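# Push the locker door shut until it latches

## Task

Close the locker door fully so its latch catches and it stays shut without the robot holding it; never fling the door open hard, keep the robot upright and untilted, and at the end release the door and back the robot away from it.

## Robot and tools

ROBOT. A Hello Robot Stretch 4 with a single arm: an omni-wheel base, a lift that rides up a mast, an arm that telescopes straight out forward, a wrist with yaw, pitch and roll, and a two-finger gripper. It stands about 1.6 m tall, and no part of the base rim is more than 0.23 m from the base origin.

FRAMES. Base frame: origin on the floor below the base centre, x ahead, y to the left, z up. hand_pose is a point between the open fingertips, expressed in this frame; with all wrist joints at zero its axes line up with the base frame. Its printed position may be somewhat wrong. The odometry frame is wherever the base frame was when the scene began.

execute_actions. Argument "actions" is a list holding one action or nothing (empty = just report state and images). Optional "cameras": a list drawn from head_camera, head_left_camera, head_right_camera, wrist_camera, all; omitted, null or ["all"] gives every camera, [] gives none, a bad name rejects the call. An action contains "base", "joints" or both, plus optional "pace" and "contact_limits"; alternatively it is just {"end_of_arm": "enable_torque"}, which re-powers wrist or gripper motors that shut themselves off. All motions in an action begin together and may finish at different moments.
- "base": one command only, each a relative offset from where the base last measured itself in the latest state report. {"translate_m": d} drives straight, metres, -2 to 2, forward positive. {"strafe_m": d} slides sideways, metres, -2 to 2, left positive. {"rotate_rad": d} spins in place, radians, -3.2 to 3.2, counter-clockwise (left) positive.
- "joints": an object keyed by joint name, each value an absolute target (not an offset). lift_m 0 to 1.2 m; arm_m 0 to 0.55 m of extension; wrist_yaw_rad -1.134 to 4.276 (0 points ahead, positive turns left, 3.14 tucked back, beyond 3.4 the arm may obstruct); wrist_pitch_rad -1.117 to 4.259 (0 level, 1.57 pointing down); wrist_roll_rad -1.117 to 4.259 (0 keeps fingers level; positive turns clockwise viewed from behind); gripper_m -0.038 to 0.141 m of fingertip gap, negative means fingers pressing together. Arrival tolerances: lift and arm ±0.004, yaw and roll ±0.02, pitch ±0.05, gripper ±0.004. Targets outside a joint's range are clipped and flagged; any other bad value or unknown key rejects the call with no motion.
- "pace": "slow", "default", "fast" or "max" (base top speeds 0.1/0.3/0.4/0.6 m/s and 1/2/3/4 rad/s). With lift_m above 0.2 the base is slowed further, down to 0.3 m/s and 1 rad/s at full height.
- "contact_limits": only key arm_m, 0 (gentlest) to 0.75 (firmest), default 0.5; how much force the arm may apply before halting.
A single action runs at most 15 s. Anything not named in an action may keep pushing toward its earlier target without the status saying so. If a result reports a stop, later execute_actions, wait and finished_scene calls in the same reply are skipped.

wait: "seconds" 0 to 10; commands nothing, returns the same state and images.
zoom_image: "camera" plus "region" [x0, y0, x1, y1] in pixels of that camera's most recent full image, top-left origin, at most 504 by 504.
finished_scene: "scene" = the number of the current scene; ends it irreversibly once the last command has been held, and reports success. Replying with no tool call ends everything.

RESULT LINES. base_status and joint_status: "done"; "off_target" (stopped short, may still push); "contact_stop_at_<key>" (hit something, now holds where it stopped); "limit_stop_at_<name>" (a built-in safeguard, e.g. own_body or tilt); "time_out"; "torque_fault" (a wrist or gripper motor went limp; send enable_torque). on_its_own describes things not commanded in this call; "held at" gives the held target, not the actual position. After a contact stop the lift, arm or wheels may go slack. lidar_m: 12 distances in metres, 30-degree sectors, first straight ahead then counter-clockwise (4th left, 7th behind, 10th right); "-" means nothing seen or closer than 0.25 m. wrist_depth_mm: a 7x7 grid of depths 100 to 2000 mm, top-left first. base_odometry: from wheel turns, heading -3.142 to 3.142, left positive; if turned_by_wheels and turned_by_imu disagree by over ~0.1 rad, the base slipped or struck something. base_tilt in degrees, forward and right positive, with a small fixed bias. motor_effort: percent of maximum, positive toward increasing joint value, bracket = peak during the action; wheel_0-2 positive means turning right. "pictures" lists the image order.

CAMERAS. head_camera at the mast top looks forward and down (rotate the base to aim it). head_left_camera and head_right_camera are fisheyes beside it, aimed steeper, showing the base and arm. wrist_camera looks along the fingers, fingertips near the bottom of the frame.

TIPS AND HAZARDS. To unfold the wrist at the start, send lift_m 0.4 with wrist_yaw_rad 0 together. Tilting the gripper up while rolled can trigger own_body stops. Pushing the gripper into things with the base or arm can torque-fault the wrist; prefer pushing the door with the arm at a modest contact limit, with the gripper low rather than high. Over 6 degrees of lean freezes lift, arm and wheels. Avoid swinging the door open violently, hard impacts and heavy shoves. The robot holds its last command while you think, so keep replies brief. Finish by releasing the door and moving the base away so the door stays latched by itself; shorter motion time is better.

Each tool is called as name([rows], argument=value, ...), one row to a line, values as JSON.

## Session

execute_actions(actions=[])

Scene clock: 0.00 s.
base_odometry: x=+0.000 y=+0.000 heading=+0.000 (m, m, rad; odometry frame)
turned_by_wheels: +0.000 (rad since the last result)
turned_by_imu: +0.000 (rad since the last result)
base_tilt: forward=+0.0 right=-0.2 (deg)
lidar_m: 1.33 1.32 1.40 2.07 2.51 2.70 2.47 1.94 2.59 1.47 1.42 1.53
base_status: not commanded
joint_positions: lift_m=+0.254 arm_m=+0.002 wrist_yaw_rad=+3.186 wrist_pitch_rad=-0.005 wrist_roll_rad=+0.010 gripper_m=+0.057
joint_status: not commanded
motor_effort: lift_m=+20 arm_m=+0 wrist_yaw_rad=+0 wrist_pitch_rad=-6 wrist_roll_rad=-1 gripper_m=-3 wheel_0=+0 wheel_1=-1 wheel_2=+0 (%)
hand_pose: x=-0.1196 y=+0.0747 z=+0.4340 quat_wxyz=(-0.022, +0.003, +0.005, +1.000) (m; base frame)
wrist_depth_mm: - 133 133 - - - - / - 109 133 - - - - / - 114 133 - - - - / 134 133 204 - - - - / 1708 - - - - - - / 1281 1576 196 1661 195 1661 1661 / 931 991 1138 109 1078 1098 1118
pictures: head_camera, head_left_camera, head_right_camera, wrist_camera
Images, in order (width x height): head_camera 420x560, head_left_camera 420x672, head_right_camera 420x672, wrist_camera 616x392.

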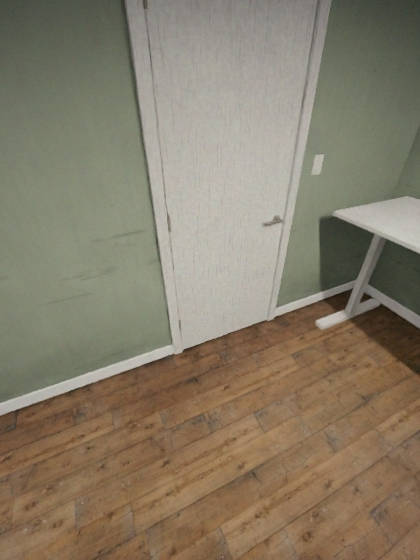

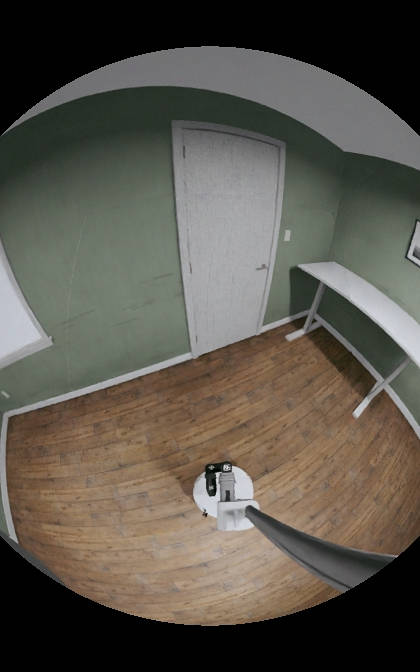

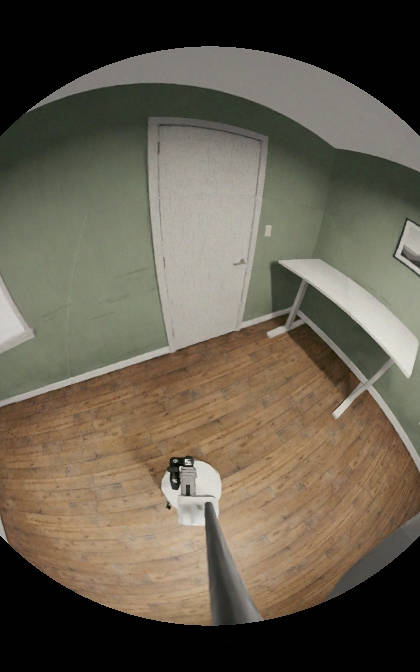

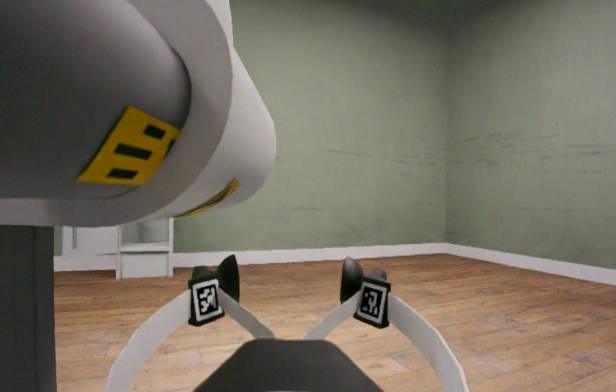

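Locker is behind-right.

execute_actions([
  {"base":{"rotate_rad":-2.7},"joints":{"lift_m":0.5,"wrist_yaw_rad":0}},
], cameras=["head_camera","head_left_camera"])

Scene clock: 4.40 s.
base_odometry: x=+0.000 y=+0.000 heading=-2.700 (m, m, rad; odometry frame)
turned_by_wheels: -2.700 (rad since the last result)
turned_by_imu: -2.666 (rad since the last result)
base_tilt: forward=+0.1 right=-0.3 (deg)
lidar_m: 1.92 2.52 2.30 1.42 1.51 1.33 1.31 1.39 1.84 2.53 2.63 2.49
base_status: done
joint_positions: lift_m=+0.500 arm_m=+0.002 wrist_yaw_rad=+0.000 wrist_pitch_rad=-0.005 wrist_roll_rad=+0.010 gripper_m=+0.057
joint_status: all done
motor_effort: lift_m=+23(22) arm_m=-1(0) wrist_yaw_rad=+0(2) wrist_pitch_rad=-5(6) wrist_roll_rad=-1(2) gripper_m=-4(6) wheel_0=+1(8) wheel_1=+2(9) wheel_2=+1(8) (%)
hand_pose: x=+0.4609 y=-0.0874 z=+0.6795 quat_wxyz=(+1.000, +0.005, -0.003, +0.000) (m; base frame)
wrist_depth_mm: - - 1863 - - - - / - - 1863 - - - - / - - 1808 - - - - / - - 1863 - - - - / - - 1863 - - - - / - - 196 - 195 - - / 1537 1464 1661 109 1576 1576 1618
pictures: head_camera, head_left_camera
Images, in order (width x height): head_camera 420x560, head_left_camera 420x672.

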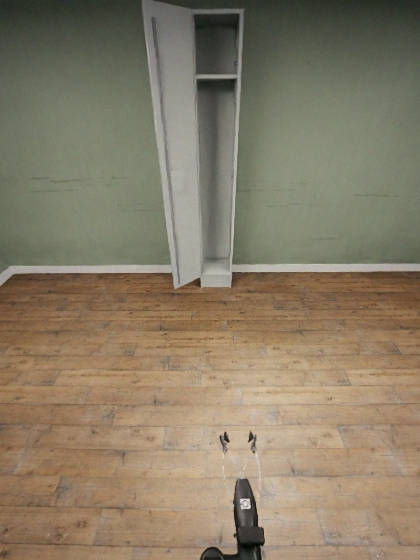

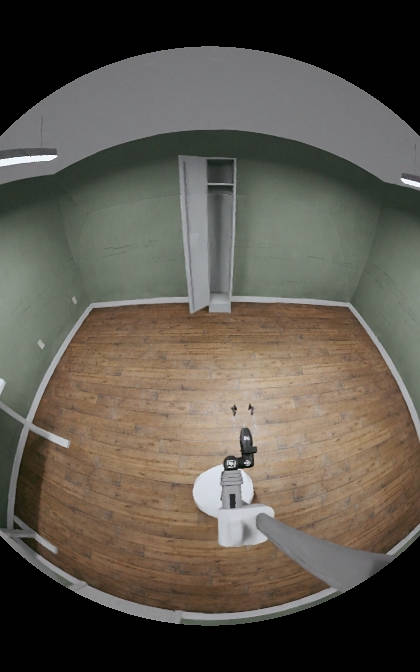

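execute_actions([
  {"base":{"strafe_m":0.55},"joints":{"gripper_m":0.0}},
], cameras=[])

execute_actions([
  {"base":{"translate_m":1.3}},
], cameras=["head_camera","head_right_camera"])

Scene clock: 10.20 s.
base_odometry: x=+0.235 y=-0.497 heading=-2.700 (m, m, rad; odometry frame)
turned_by_wheels: +0.000 (rad since the last result)
turned_by_imu: +0.002 (rad since the last result)
base_tilt: forward=+0.0 right=-0.2 (deg)
lidar_m: 1.92 2.38 0.90 0.86 0.90 1.33 1.28 1.39 1.90 3.06 3.21 2.23
base_status: done
joint_positions: lift_m=+0.500 arm_m=+0.002 wrist_yaw_rad=+0.000 wrist_pitch_rad=-0.005 wrist_roll_rad=+0.010 gripper_m=+0.000
joint_status: all done
motor_effort: lift_m=+23(23) arm_m=+0(1) wrist_yaw_rad=+1(0) wrist_pitch_rad=-7(5) wrist_roll_rad=+0(1) gripper_m=-7(3) wheel_0=+1(7) wheel_1=-1(11) wheel_2=+0(4) (%)
hand_pose: x=+0.4609 y=-0.0874 z=+0.6795 quat_wxyz=(+1.000, +0.005, -0.003, +0.000) (m; base frame)
wrist_depth_mm: - - - - 1983 - - / - - - - - - - / - - - - - - - / - - - - - - - / - - - - - - - / - - 184 202 1983 - - / 1537 1397 1661 109 1537 1618 1618
pictures: none
No camera images: the call's "cameras" was empty. Leave "cameras" out to get every camera's image.

Scene clock: 16.03 s.
base_odometry: x=-0.940 y=-1.054 heading=-2.699 (m, m, rad; odometry frame)
turned_by_wheels: +0.000 (rad since the last result)
turned_by_imu: -0.006 (rad since the last result)
base_tilt: forward=+0.1 right=-0.2 (deg)
lidar_m: 1.10 1.13 1.59 1.63 1.41 1.33 2.61 2.72 3.21 3.08 1.61 0.64
base_status: done
joint_positions: lift_m=+0.500 arm_m=+0.002 wrist_yaw_rad=+0.000 wrist_pitch_rad=-0.005 wrist_roll_rad=+0.010 gripper_m=+0.000
joint_status: not commanded
motor_effort: lift_m=+23(23) arm_m=+0(0) wrist_yaw_rad=+1(1) wrist_pitch_rad=-4(7) wrist_roll_rad=-1(0) gripper_m=-6(3) wheel_0=+2(7) wheel_1=+1(4) wheel_2=+2(14) (%)
hand_pose: x=+0.4609 y=-0.0874 z=+0.6795 quat_wxyz=(+1.000, +0.005, -0.003, +0.000) (m; base frame)
wrist_depth_mm: 891 878 891 891 917 504 866 / 878 878 891 917 904 504 866 / 878 891 891 891 917 500 866 / 891 891 878 917 904 504 866 / 891 891 891 917 917 508 866 / 891 891 184 202 399 512 866 / 904 904 904 109 413 525 866
pictures: head_camera, head_right_camera
Images, in order (width x height): head_camera 420x560, head_right_camera 420x672.

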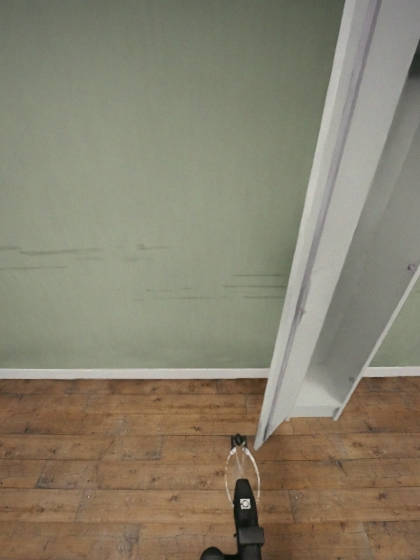

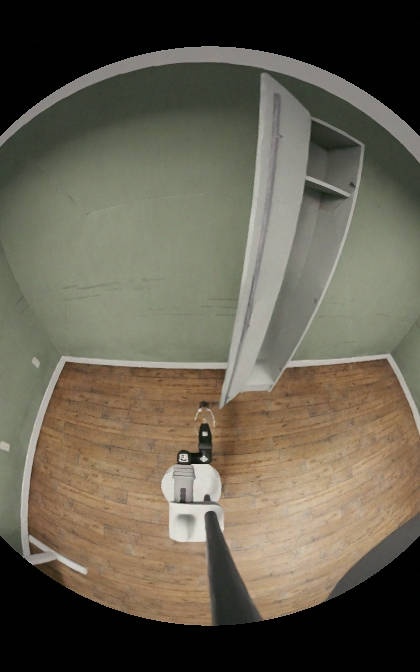

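execute_actions([
  {"joints":{"arm_m":0.24}},
], cameras=[])

execute_actions([
  {"base":{"strafe_m":-0.5},"pace":"slow"},
], cameras=["head_camera","head_right_camera"])

Scene clock: 19.20 s.
base_odometry: x=-0.940 y=-1.054 heading=-2.699 (m, m, rad; odometry frame)
turned_by_wheels: +0.000 (rad since the last result)
turned_by_imu: +0.000 (rad since the last result)
base_tilt: forward=+0.2 right=-0.1 (deg)
lidar_m: 1.09 1.17 1.58 1.63 1.40 1.32 2.60 2.75 3.21 3.06 1.61 0.62
base_status: not commanded
joint_positions: lift_m=+0.500 arm_m=+0.239 wrist_yaw_rad=+0.000 wrist_pitch_rad=-0.005 wrist_roll_rad=+0.010 gripper_m=+0.000
joint_status: all done
motor_effort: lift_m=+23(23) arm_m=+8(8) wrist_yaw_rad=+0(1) wrist_pitch_rad=-6(4) wrist_roll_rad=-2(1) gripper_m=-9(10) wheel_0=+2(2) wheel_1=+1(1) wheel_2=+2(2) (%)
hand_pose: x=+0.6980 y=-0.0874 z=+0.6796 quat_wxyz=(+1.000, +0.005, -0.003, +0.000) (m; base frame)
wrist_depth_mm: 647 654 661 661 668 668 - / 647 654 661 661 668 668 517 / 647 654 661 661 661 676 517 / 647 654 661 668 668 676 517 / 647 661 661 661 668 676 512 / 647 654 185 202 668 668 504 / 654 654 654 109 676 640 -
pictures: none
No camera images: the call's "cameras" was empty. Leave "cameras" out to get every camera's image.

Scene clock: 25.33 s.
base_odometry: x=-1.154 y=-0.602 heading=-2.696 (m, m, rad; odometry frame)
turned_by_wheels: +0.003 (rad since the last result)
turned_by_imu: +0.405 (rad since the last result)
base_tilt: forward=+0.2 right=-0.1 (deg)
lidar_m: 0.60 1.47 2.03 1.59 1.63 2.60 2.64 2.90 2.68 1.85 0.88 0.64
base_status: done
joint_positions: lift_m=+0.500 arm_m=+0.239 wrist_yaw_rad=+0.017 wrist_pitch_rad=-0.006 wrist_roll_rad=+0.010 gripper_m=+0.000
joint_status: not commanded
on_its_own: wrist_yaw_rad is at rest, and its effort (-49) is outside its rest range (-13 to +13)
motor_effort: lift_m=+23(23) arm_m=+4(8) wrist_yaw_rad=-49(51) wrist_pitch_rad=-4(7) wrist_roll_rad=+1(2) gripper_m=-14(15) wheel_0=+22(28) wheel_1=+6(8) wheel_2=+8(10) (%)
hand_pose: x=+0.7000 y=-0.0824 z=+0.6798 quat_wxyz=(+1.000, +0.005, -0.003, +0.009) (m; base frame)
wrist_depth_mm: 1098 946 831 741 143 147 - / 1078 931 842 750 143 147 177 / 1078 946 842 741 143 148 177 / 1078 931 831 741 142 148 178 / 1098 931 831 741 142 148 178 / 1078 946 185 187 142 150 180 / 1078 891 842 109 138 151 -
pictures: head_camera, head_right_camera
Images, in order (width x height): head_camera 420x560, head_right_camera 420x672.

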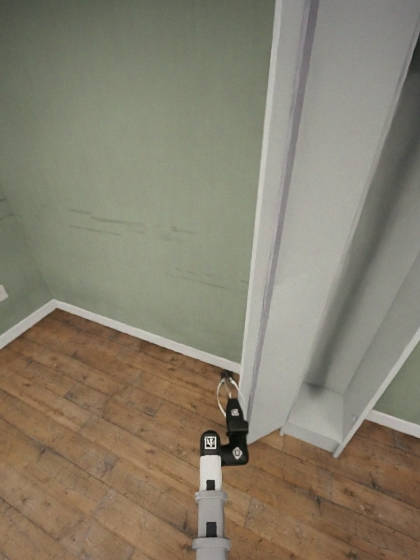

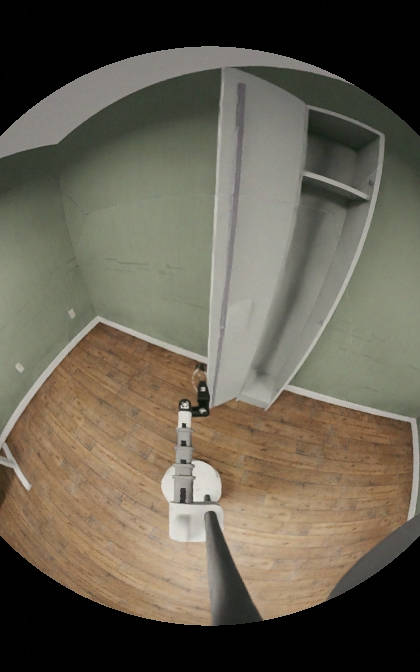

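execute_actions([
  {"base":{"strafe_m":0.06},"pace":"slow"},
], cameras=[])

execute_actions([
  {"joints":{"arm_m":0.5}},
], cameras=[])

execute_actions([
  {"joints":{"wrist_yaw_rad":-1.1}},
], cameras=["head_camera"])

execute_actions([
  {"joints":{"arm_m":0.15},"pace":"slow"},
], cameras=["head_camera","head_right_camera"])

Scene clock: 29.73 s.
base_odometry: x=-1.129 y=-0.656 heading=-2.696 (m, m, rad; odometry frame)
turned_by_wheels: +0.000 (rad since the last result)
turned_by_imu: +0.001 (rad since the last result)
base_tilt: forward=+0.1 right=-0.2 (deg)
lidar_m: 0.63 1.48 1.97 1.53 1.55 2.53 2.62 3.00 2.76 1.87 0.93 0.62
base_status: done
joint_positions: lift_m=+0.500 arm_m=+0.239 wrist_yaw_rad=+0.000 wrist_pitch_rad=-0.005 wrist_roll_rad=+0.010 gripper_m=+0.000
joint_status: not commanded
motor_effort: lift_m=+23(23) arm_m=+5(5) wrist_yaw_rad=-1(50) wrist_pitch_rad=-5(4) wrist_roll_rad=+2(1) gripper_m=-4(13) wheel_0=-2(18) wheel_1=+3(8) wheel_2=+2(7) (%)
hand_pose: x=+0.6986 y=-0.0873 z=+0.6796 quat_wxyz=(+1.000, +0.005, -0.003, +0.000) (m; base frame)
wrist_depth_mm: 1060 946 831 750 691 148 - / 1060 946 842 759 691 148 148 / 1060 946 842 750 691 148 148 / 1078 931 831 759 691 148 148 / 1060 960 831 750 699 147 149 / 1042 946 184 202 676 147 151 / 1060 891 854 109 676 145 -
pictures: none
No camera images: the call's "cameras" was empty. Leave "cameras" out to get every camera's image.

Scene clock: 31.63 s.
base_odometry: x=-1.129 y=-0.656 heading=-2.696 (m, m, rad; odometry frame)
turned_by_wheels: +0.000 (rad since the last result)
turned_by_imu: +0.000 (rad since the last result)
base_tilt: forward=+0.1 right=-0.2 (deg)
lidar_m: 0.62 1.49 1.97 1.56 1.57 2.54 2.60 2.97 2.73 1.88 0.92 0.61
base_status: not commanded
joint_positions: lift_m=+0.500 arm_m=+0.499 wrist_yaw_rad=+0.000 wrist_pitch_rad=-0.005 wrist_roll_rad=+0.010 gripper_m=+0.000
joint_status: all done
motor_effort: lift_m=+23(23) arm_m=+8(8) wrist_yaw_rad=+0(0) wrist_pitch_rad=-5(6) wrist_roll_rad=+1(0) gripper_m=-10(8) wheel_0=-2(2) wheel_1=+3(3) wheel_2=+2(2) (%)
hand_pose: x=+0.9580 y=-0.0874 z=+0.6796 quat_wxyz=(+1.000, +0.005, -0.003, +0.000) (m; base frame)
wrist_depth_mm: 707 621 554 500 455 415 392 / 699 615 549 504 452 418 389 / 699 627 549 500 455 418 389 / 691 621 549 500 455 418 392 / 699 615 549 492 452 418 389 / 699 615 185 202 442 415 392 / 699 585 559 109 449 413 389
pictures: none
No camera images: the call's "cameras" was empty. Leave "cameras" out to get every camera's image.

Scene clock: 32.83 s.
base_odometry: x=-1.128 y=-0.656 heading=-2.696 (m, m, rad; odometry frame)
turned_by_wheels: +0.000 (rad since the last result)
turned_by_imu: +0.000 (rad since the last result)
base_tilt: forward=+0.0 right=-0.1 (deg)
lidar_m: 1.15 1.48 1.99 1.56 1.55 2.56 2.61 2.98 2.74 1.88 0.91 0.54
base_status: not commanded
joint_positions: lift_m=+0.500 arm_m=+0.499 wrist_yaw_rad=-1.100 wrist_pitch_rad=-0.005 wrist_roll_rad=+0.010 gripper_m=+0.000
joint_status: all done
motor_effort: lift_m=+23(23) arm_m=+5(8) wrist_yaw_rad=-1(35) wrist_pitch_rad=-7(6) wrist_roll_rad=-1(1) gripper_m=-7(8) wheel_0=+1(2) wheel_1=+2(3) wheel_2=+1(6) (%)
hand_pose: x=+0.7231 y=-0.2967 z=+0.6795 quat_wxyz=(+0.853, +0.003, -0.005, -0.523) (m; base frame)
wrist_depth_mm: 455 517 559 404 257 177 - / 455 521 554 399 257 178 147 / 459 521 549 397 256 178 147 / 462 521 544 399 255 177 147 / 462 525 539 379 253 176 146 / 459 525 184 202 224 174 145 / 462 492 574 109 233 169 -
pictures: head_camera
Images, in order (width x height): head_camera 420x560.

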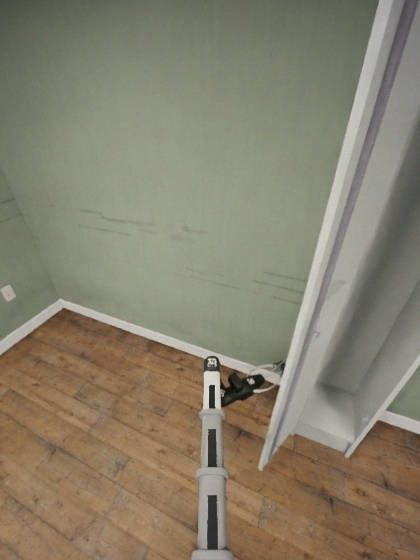

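Scene clock: 37.60 s.
base_odometry: x=-1.128 y=-0.656 heading=-2.696 (m, m, rad; odometry frame)
turned_by_wheels: +0.000 (rad since the last result)
turned_by_imu: +0.001 (rad since the last result)
base_tilt: forward=+0.2 right=-0.1 (deg)
lidar_m: 1.17 1.49 1.95 1.55 1.58 2.55 2.63 2.98 2.73 1.88 0.91 0.58
base_status: not commanded
joint_positions: lift_m=+0.500 arm_m=+0.151 wrist_yaw_rad=-1.100 wrist_pitch_rad=-0.005 wrist_roll_rad=+0.010 gripper_m=+0.000
joint_status: all done
motor_effort: lift_m=+23(23) arm_m=-8(9) wrist_yaw_rad=+0(1) wrist_pitch_rad=-5(6) wrist_roll_rad=+0(1) gripper_m=-7(6) wheel_0=+0(0) wheel_1=+2(1) wheel_2=+0(1) (%)
hand_pose: x=+0.3753 y=-0.2968 z=+0.6795 quat_wxyz=(+0.853, +0.003, -0.005, -0.523) (m; base frame)
wrist_depth_mm: 715 473 375 1160 1499 - - / 707 469 375 1182 1499 - - / 707 462 375 1182 1499 - - / 723 455 375 1182 1499 - - / 723 462 373 1182 1537 - - / 715 466 184 202 1464 - - / 723 415 382 109 1397 1661 1618
pictures: head_camera, head_right_camera
Images, in order (width x height): head_camera 420x560, head_right_camera 420x672.

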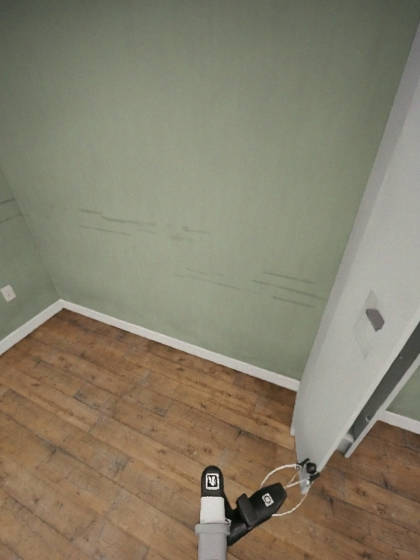

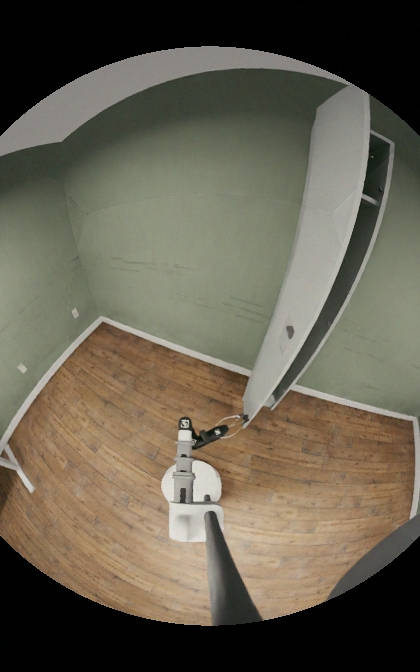

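Door swung to ~60°. Face it and push.

execute_actions([
  {"base":{"rotate_rad":-0.6},"joints":{"arm_m":0,"wrist_yaw_rad":0}},
], cameras=["head_camera","wrist_camera"])

Scene clock: 39.97 s.
base_odometry: x=-1.128 y=-0.656 heading=+2.987 (m, m, rad; odometry frame)
turned_by_wheels: -0.600 (rad since the last result)
turned_by_imu: -0.592 (rad since the last result)
base_tilt: forward=+0.1 right=-0.2 (deg)
lidar_m: 0.58 1.14 1.40 1.99 1.72 1.57 2.58 2.62 3.09 2.73 2.10 1.32
base_status: done
joint_positions: lift_m=+0.500 arm_m=+0.003 wrist_yaw_rad=+0.000 wrist_pitch_rad=-0.005 wrist_roll_rad=+0.010 gripper_m=+0.000
joint_status: all done
joint sent to its limit — the command would take arm_m past its lower limit, so that joint was sent only as far as its limit.
motor_effort: lift_m=+23(23) arm_m=-8(8) wrist_yaw_rad=+1(6) wrist_pitch_rad=-7(5) wrist_roll_rad=-1(1) gripper_m=-6(8) wheel_0=+0(5) wheel_1=+2(4) wheel_2=+0(7) (%)
hand_pose: x=+0.4622 y=-0.0875 z=+0.6795 quat_wxyz=(+1.000, +0.005, -0.003, +0.000) (m; base frame)
wrist_depth_mm: 842 891 554 931 1042 1098 1182 / 854 891 539 946 1042 1098 1182 / 842 891 535 931 1042 1098 1160 / 842 904 525 931 1025 1118 1182 / 854 878 521 809 1042 1138 1182 / 854 891 184 202 1042 1118 1182 / 842 866 591 109 715 1118 1182
pictures: head_camera, wrist_camera
Images, in order (width x height): head_camera 420x560, wrist_camera 616x392.

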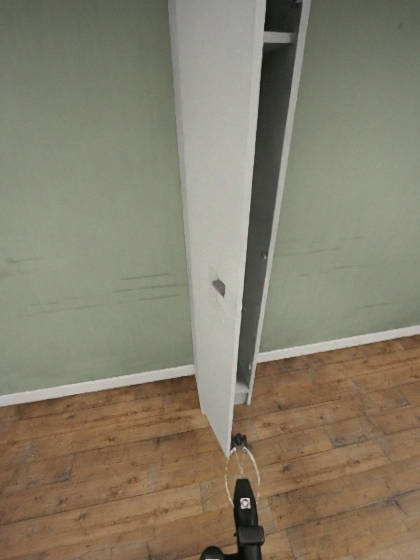

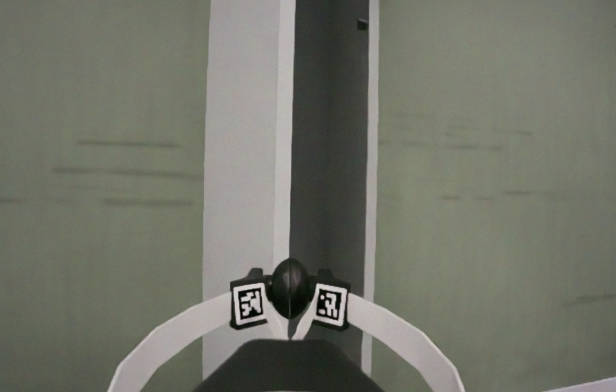

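execute_actions([
  {"base":{"strafe_m":0.12}},
], cameras=[])

execute_actions([
  {"joints":{"arm_m":0.2}},
], cameras=[])

execute_actions([
  {"base":{"strafe_m":-0.2},"pace":"slow"},
], cameras=["head_camera","wrist_camera"])

Scene clock: 43.70 s.
base_odometry: x=-1.147 y=-0.775 heading=+2.987 (m, m, rad; odometry frame)
turned_by_wheels: +0.000 (rad since the last result)
turned_by_imu: +0.001 (rad since the last result)
base_tilt: forward=+0.1 right=-0.1 (deg)
lidar_m: 0.63 1.11 1.37 1.86 1.74 1.47 2.59 2.61 3.17 2.86 2.06 0.58
base_status: done
joint_positions: lift_m=+0.500 arm_m=+0.003 wrist_yaw_rad=+0.000 wrist_pitch_rad=-0.005 wrist_roll_rad=+0.010 gripper_m=+0.000
joint_status: not commanded
motor_effort: lift_m=+23(23) arm_m=-8(8) wrist_yaw_rad=+0(0) wrist_pitch_rad=-6(4) wrist_roll_rad=+0(0) gripper_m=-6(3) wheel_0=+0(14) wheel_1=+1(6) wheel_2=+1(0) (%)
hand_pose: x=+0.4622 y=-0.0874 z=+0.6795 quat_wxyz=(+1.000, +0.005, -0.003, +0.000) (m; base frame)
wrist_depth_mm: 820 854 904 535 402 1098 1138 / 820 878 904 530 402 1078 1138 / 831 866 917 530 399 1078 1160 / 831 866 904 525 397 1098 1138 / 831 866 917 492 397 1078 1160 / 831 866 184 202 375 1078 1160 / 831 866 904 109 362 1098 1138
pictures: none
No camera images: the call's "cameras" was empty. Leave "cameras" out to get every camera's image.

Scene clock: 45.40 s.
base_odometry: x=-1.147 y=-0.775 heading=+2.987 (m, m, rad; odometry frame)
turned_by_wheels: +0.000 (rad since the last result)
turned_by_imu: +0.000 (rad since the last result)
base_tilt: forward=+0.2 right=+0.0 (deg)
lidar_m: 0.63 1.13 1.36 1.88 1.76 1.45 2.58 2.63 3.15 2.88 2.05 0.61
base_status: not commanded
joint_positions: lift_m=+0.500 arm_m=+0.199 wrist_yaw_rad=+0.000 wrist_pitch_rad=-0.005 wrist_roll_rad=+0.010 gripper_m=+0.000
joint_status: all done
motor_effort: lift_m=+23(23) arm_m=+8(9) wrist_yaw_rad=+0(1) wrist_pitch_rad=-6(6) wrist_roll_rad=-2(0) gripper_m=-7(8) wheel_0=+0(0) wheel_1=+1(1) wheel_2=+1(1) (%)
hand_pose: x=+0.6580 y=-0.0874 z=+0.6796 quat_wxyz=(+1.000, +0.005, -0.003, +0.000) (m; base frame)
wrist_depth_mm: 654 683 715 345 235 177 891 / 647 683 707 342 236 178 904 / 661 683 723 342 236 178 904 / 654 676 715 340 234 177 904 / 654 683 715 317 234 177 904 / 654 683 183 202 213 176 904 / 654 676 723 109 220 170 917
pictures: none
No camera images: the call's "cameras" was empty. Leave "cameras" out to get every camera's image.

Scene clock: 48.53 s.
base_odometry: x=-1.116 y=-0.577 heading=+2.987 (m, m, rad; odometry frame)
turned_by_wheels: +0.000 (rad since the last result)
turned_by_imu: +0.000 (rad since the last result)
base_tilt: forward=+0.2 right=-0.3 (deg)
lidar_m: 0.75 1.15 1.41 2.05 1.70 1.61 2.57 2.59 3.00 2.66 2.13 1.32
base_status: done
joint_positions: lift_m=+0.500 arm_m=+0.199 wrist_yaw_rad=+0.000 wrist_pitch_rad=-0.005 wrist_roll_rad=+0.010 gripper_m=+0.000
joint_status: not commanded
motor_effort: lift_m=+23(23) arm_m=+8(8) wrist_yaw_rad=-1(17) wrist_pitch_rad=-6(6) wrist_roll_rad=+0(1) gripper_m=-6(5) wheel_0=+1(12) wheel_1=-2(8) wheel_2=+1(2) (%)
hand_pose: x=+0.6580 y=-0.0874 z=+0.6796 quat_wxyz=(+1.000, +0.005, -0.003, +0.000) (m; base frame)
wrist_depth_mm: 683 404 382 359 842 891 960 / 683 404 382 359 842 904 960 / 683 404 382 357 854 891 960 / 699 404 379 357 842 904 960 / 691 404 382 355 854 904 931 / 691 404 185 202 842 917 946 / 691 397 384 109 842 904 960
pictures: head_camera, wrist_camera
Images, in order (width x height): head_camera 420x560, wrist_camera 616x392.

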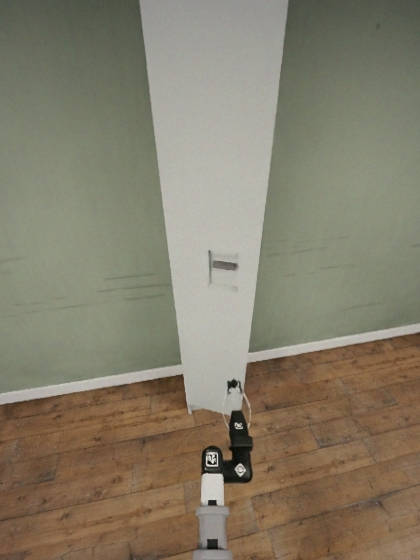

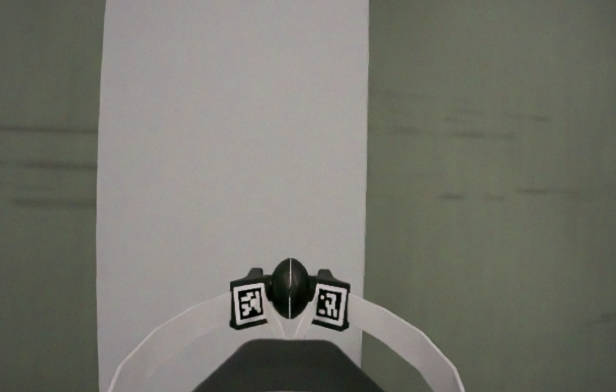

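execute_actions([
  {"joints":{"arm_m":0.5},"pace":"slow","contact_limits":{"arm_m":0.3}},
], cameras=[])

execute_actions([
  {"joints":{"arm_m":0.2}},
], cameras=["head_camera","head_right_camera"])

Scene clock: 54.07 s.
base_odometry: x=-1.116 y=-0.577 heading=+2.987 (m, m, rad; odometry frame)
turned_by_wheels: -0.001 (rad since the last result)
turned_by_imu: +0.004 (rad since the last result)
base_tilt: forward=+0.1 right=-0.1 (deg)
lidar_m: 0.85 1.17 1.42 2.06 1.66 1.59 2.55 2.58 2.99 2.67 2.10 1.30
base_status: not commanded
joint_positions: lift_m=+0.500 arm_m=+0.431 wrist_yaw_rad=-0.008 wrist_pitch_rad=-0.006 wrist_roll_rad=+0.010 gripper_m=+0.000
joint_status: arm_m contact_stop (moved +0.233 of +0.301)
on_its_own: arm_m is slack since a contact_stop (your +0.500 is given up); wrist_yaw_rad is at rest, and its effort (+22) is outside its rest range (-13 to +13)
motor_effort: lift_m=+23(23) arm_m=+0(21) wrist_yaw_rad=+22(37) wrist_pitch_rad=-4(8) wrist_roll_rad=+1(1) gripper_m=-4(5) wheel_0=-1(4) wheel_1=+1(4) wheel_2=-7(13) (%)
contact_limits: arm_m 0.3
hand_pose: x=+0.8901 y=-0.0897 z=+0.6797 quat_wxyz=(+1.000, +0.005, -0.003, -0.004) (m; base frame)
wrist_depth_mm: 201 211 223 235 249 640 683 / 202 211 223 235 250 634 668 / 203 212 224 236 249 634 676 / 202 212 223 236 250 640 676 / 203 213 224 237 250 640 683 / 203 211 185 195 249 640 683 / 204 208 223 109 247 647 691
pictures: none
No camera images: the call's "cameras" was empty. Leave "cameras" out to get every camera's image.

not run: a stop came earlier in this reply.

execute_actions([
  {"joints":{"arm_m":0.2}},
], cameras=["head_camera","head_right_camera"])

Scene clock: 56.63 s.
base_odometry: x=-1.116 y=-0.577 heading=+2.987 (m, m, rad; odometry frame)
turned_by_wheels: +0.000 (rad since the last result)
turned_by_imu: +0.001 (rad since the last result)
base_tilt: forward=+0.2 right=-0.2 (deg)
lidar_m: 0.85 1.16 1.43 2.05 1.69 1.58 2.57 2.59 3.01 2.67 2.11 1.32
base_status: not commanded
joint_positions: lift_m=+0.500 arm_m=+0.201 wrist_yaw_rad=+0.000 wrist_pitch_rad=-0.005 wrist_roll_rad=+0.010 gripper_m=+0.000
joint_status: all done
motor_effort: lift_m=+23(23) arm_m=-8(7) wrist_yaw_rad=+1(22) wrist_pitch_rad=-6(8) wrist_roll_rad=-1(2) gripper_m=-3(7) wheel_0=-1(1) wheel_1=+1(1) wheel_2=-1(7) (%)
hand_pose: x=+0.6608 y=-0.0874 z=+0.6795 quat_wxyz=(+1.000, +0.005, -0.003, +0.000) (m; base frame)
wrist_depth_mm: 683 424 442 466 842 878 931 / 691 424 442 469 842 891 946 / 683 424 445 466 831 891 946 / 691 424 445 469 842 891 946 / 699 424 445 466 842 904 946 / 691 424 184 202 831 904 931 / 683 415 442 109 831 891 960
pictures: head_camera, head_right_camera
Images, in order (width x height): head_camera 420x560, head_right_camera 420x672.

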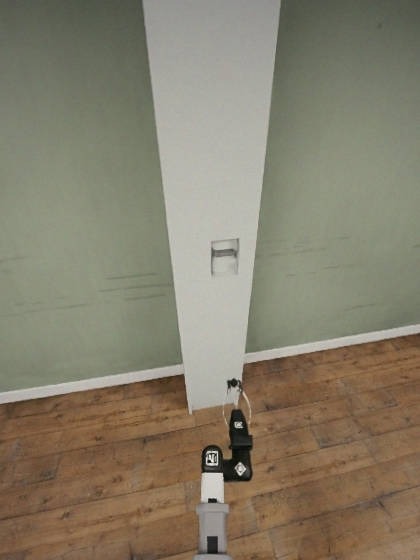

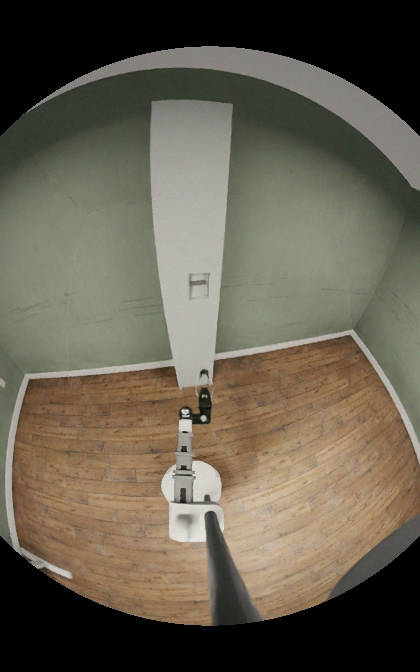

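finished_scene(scene=1)

The scene is finished: the task was done.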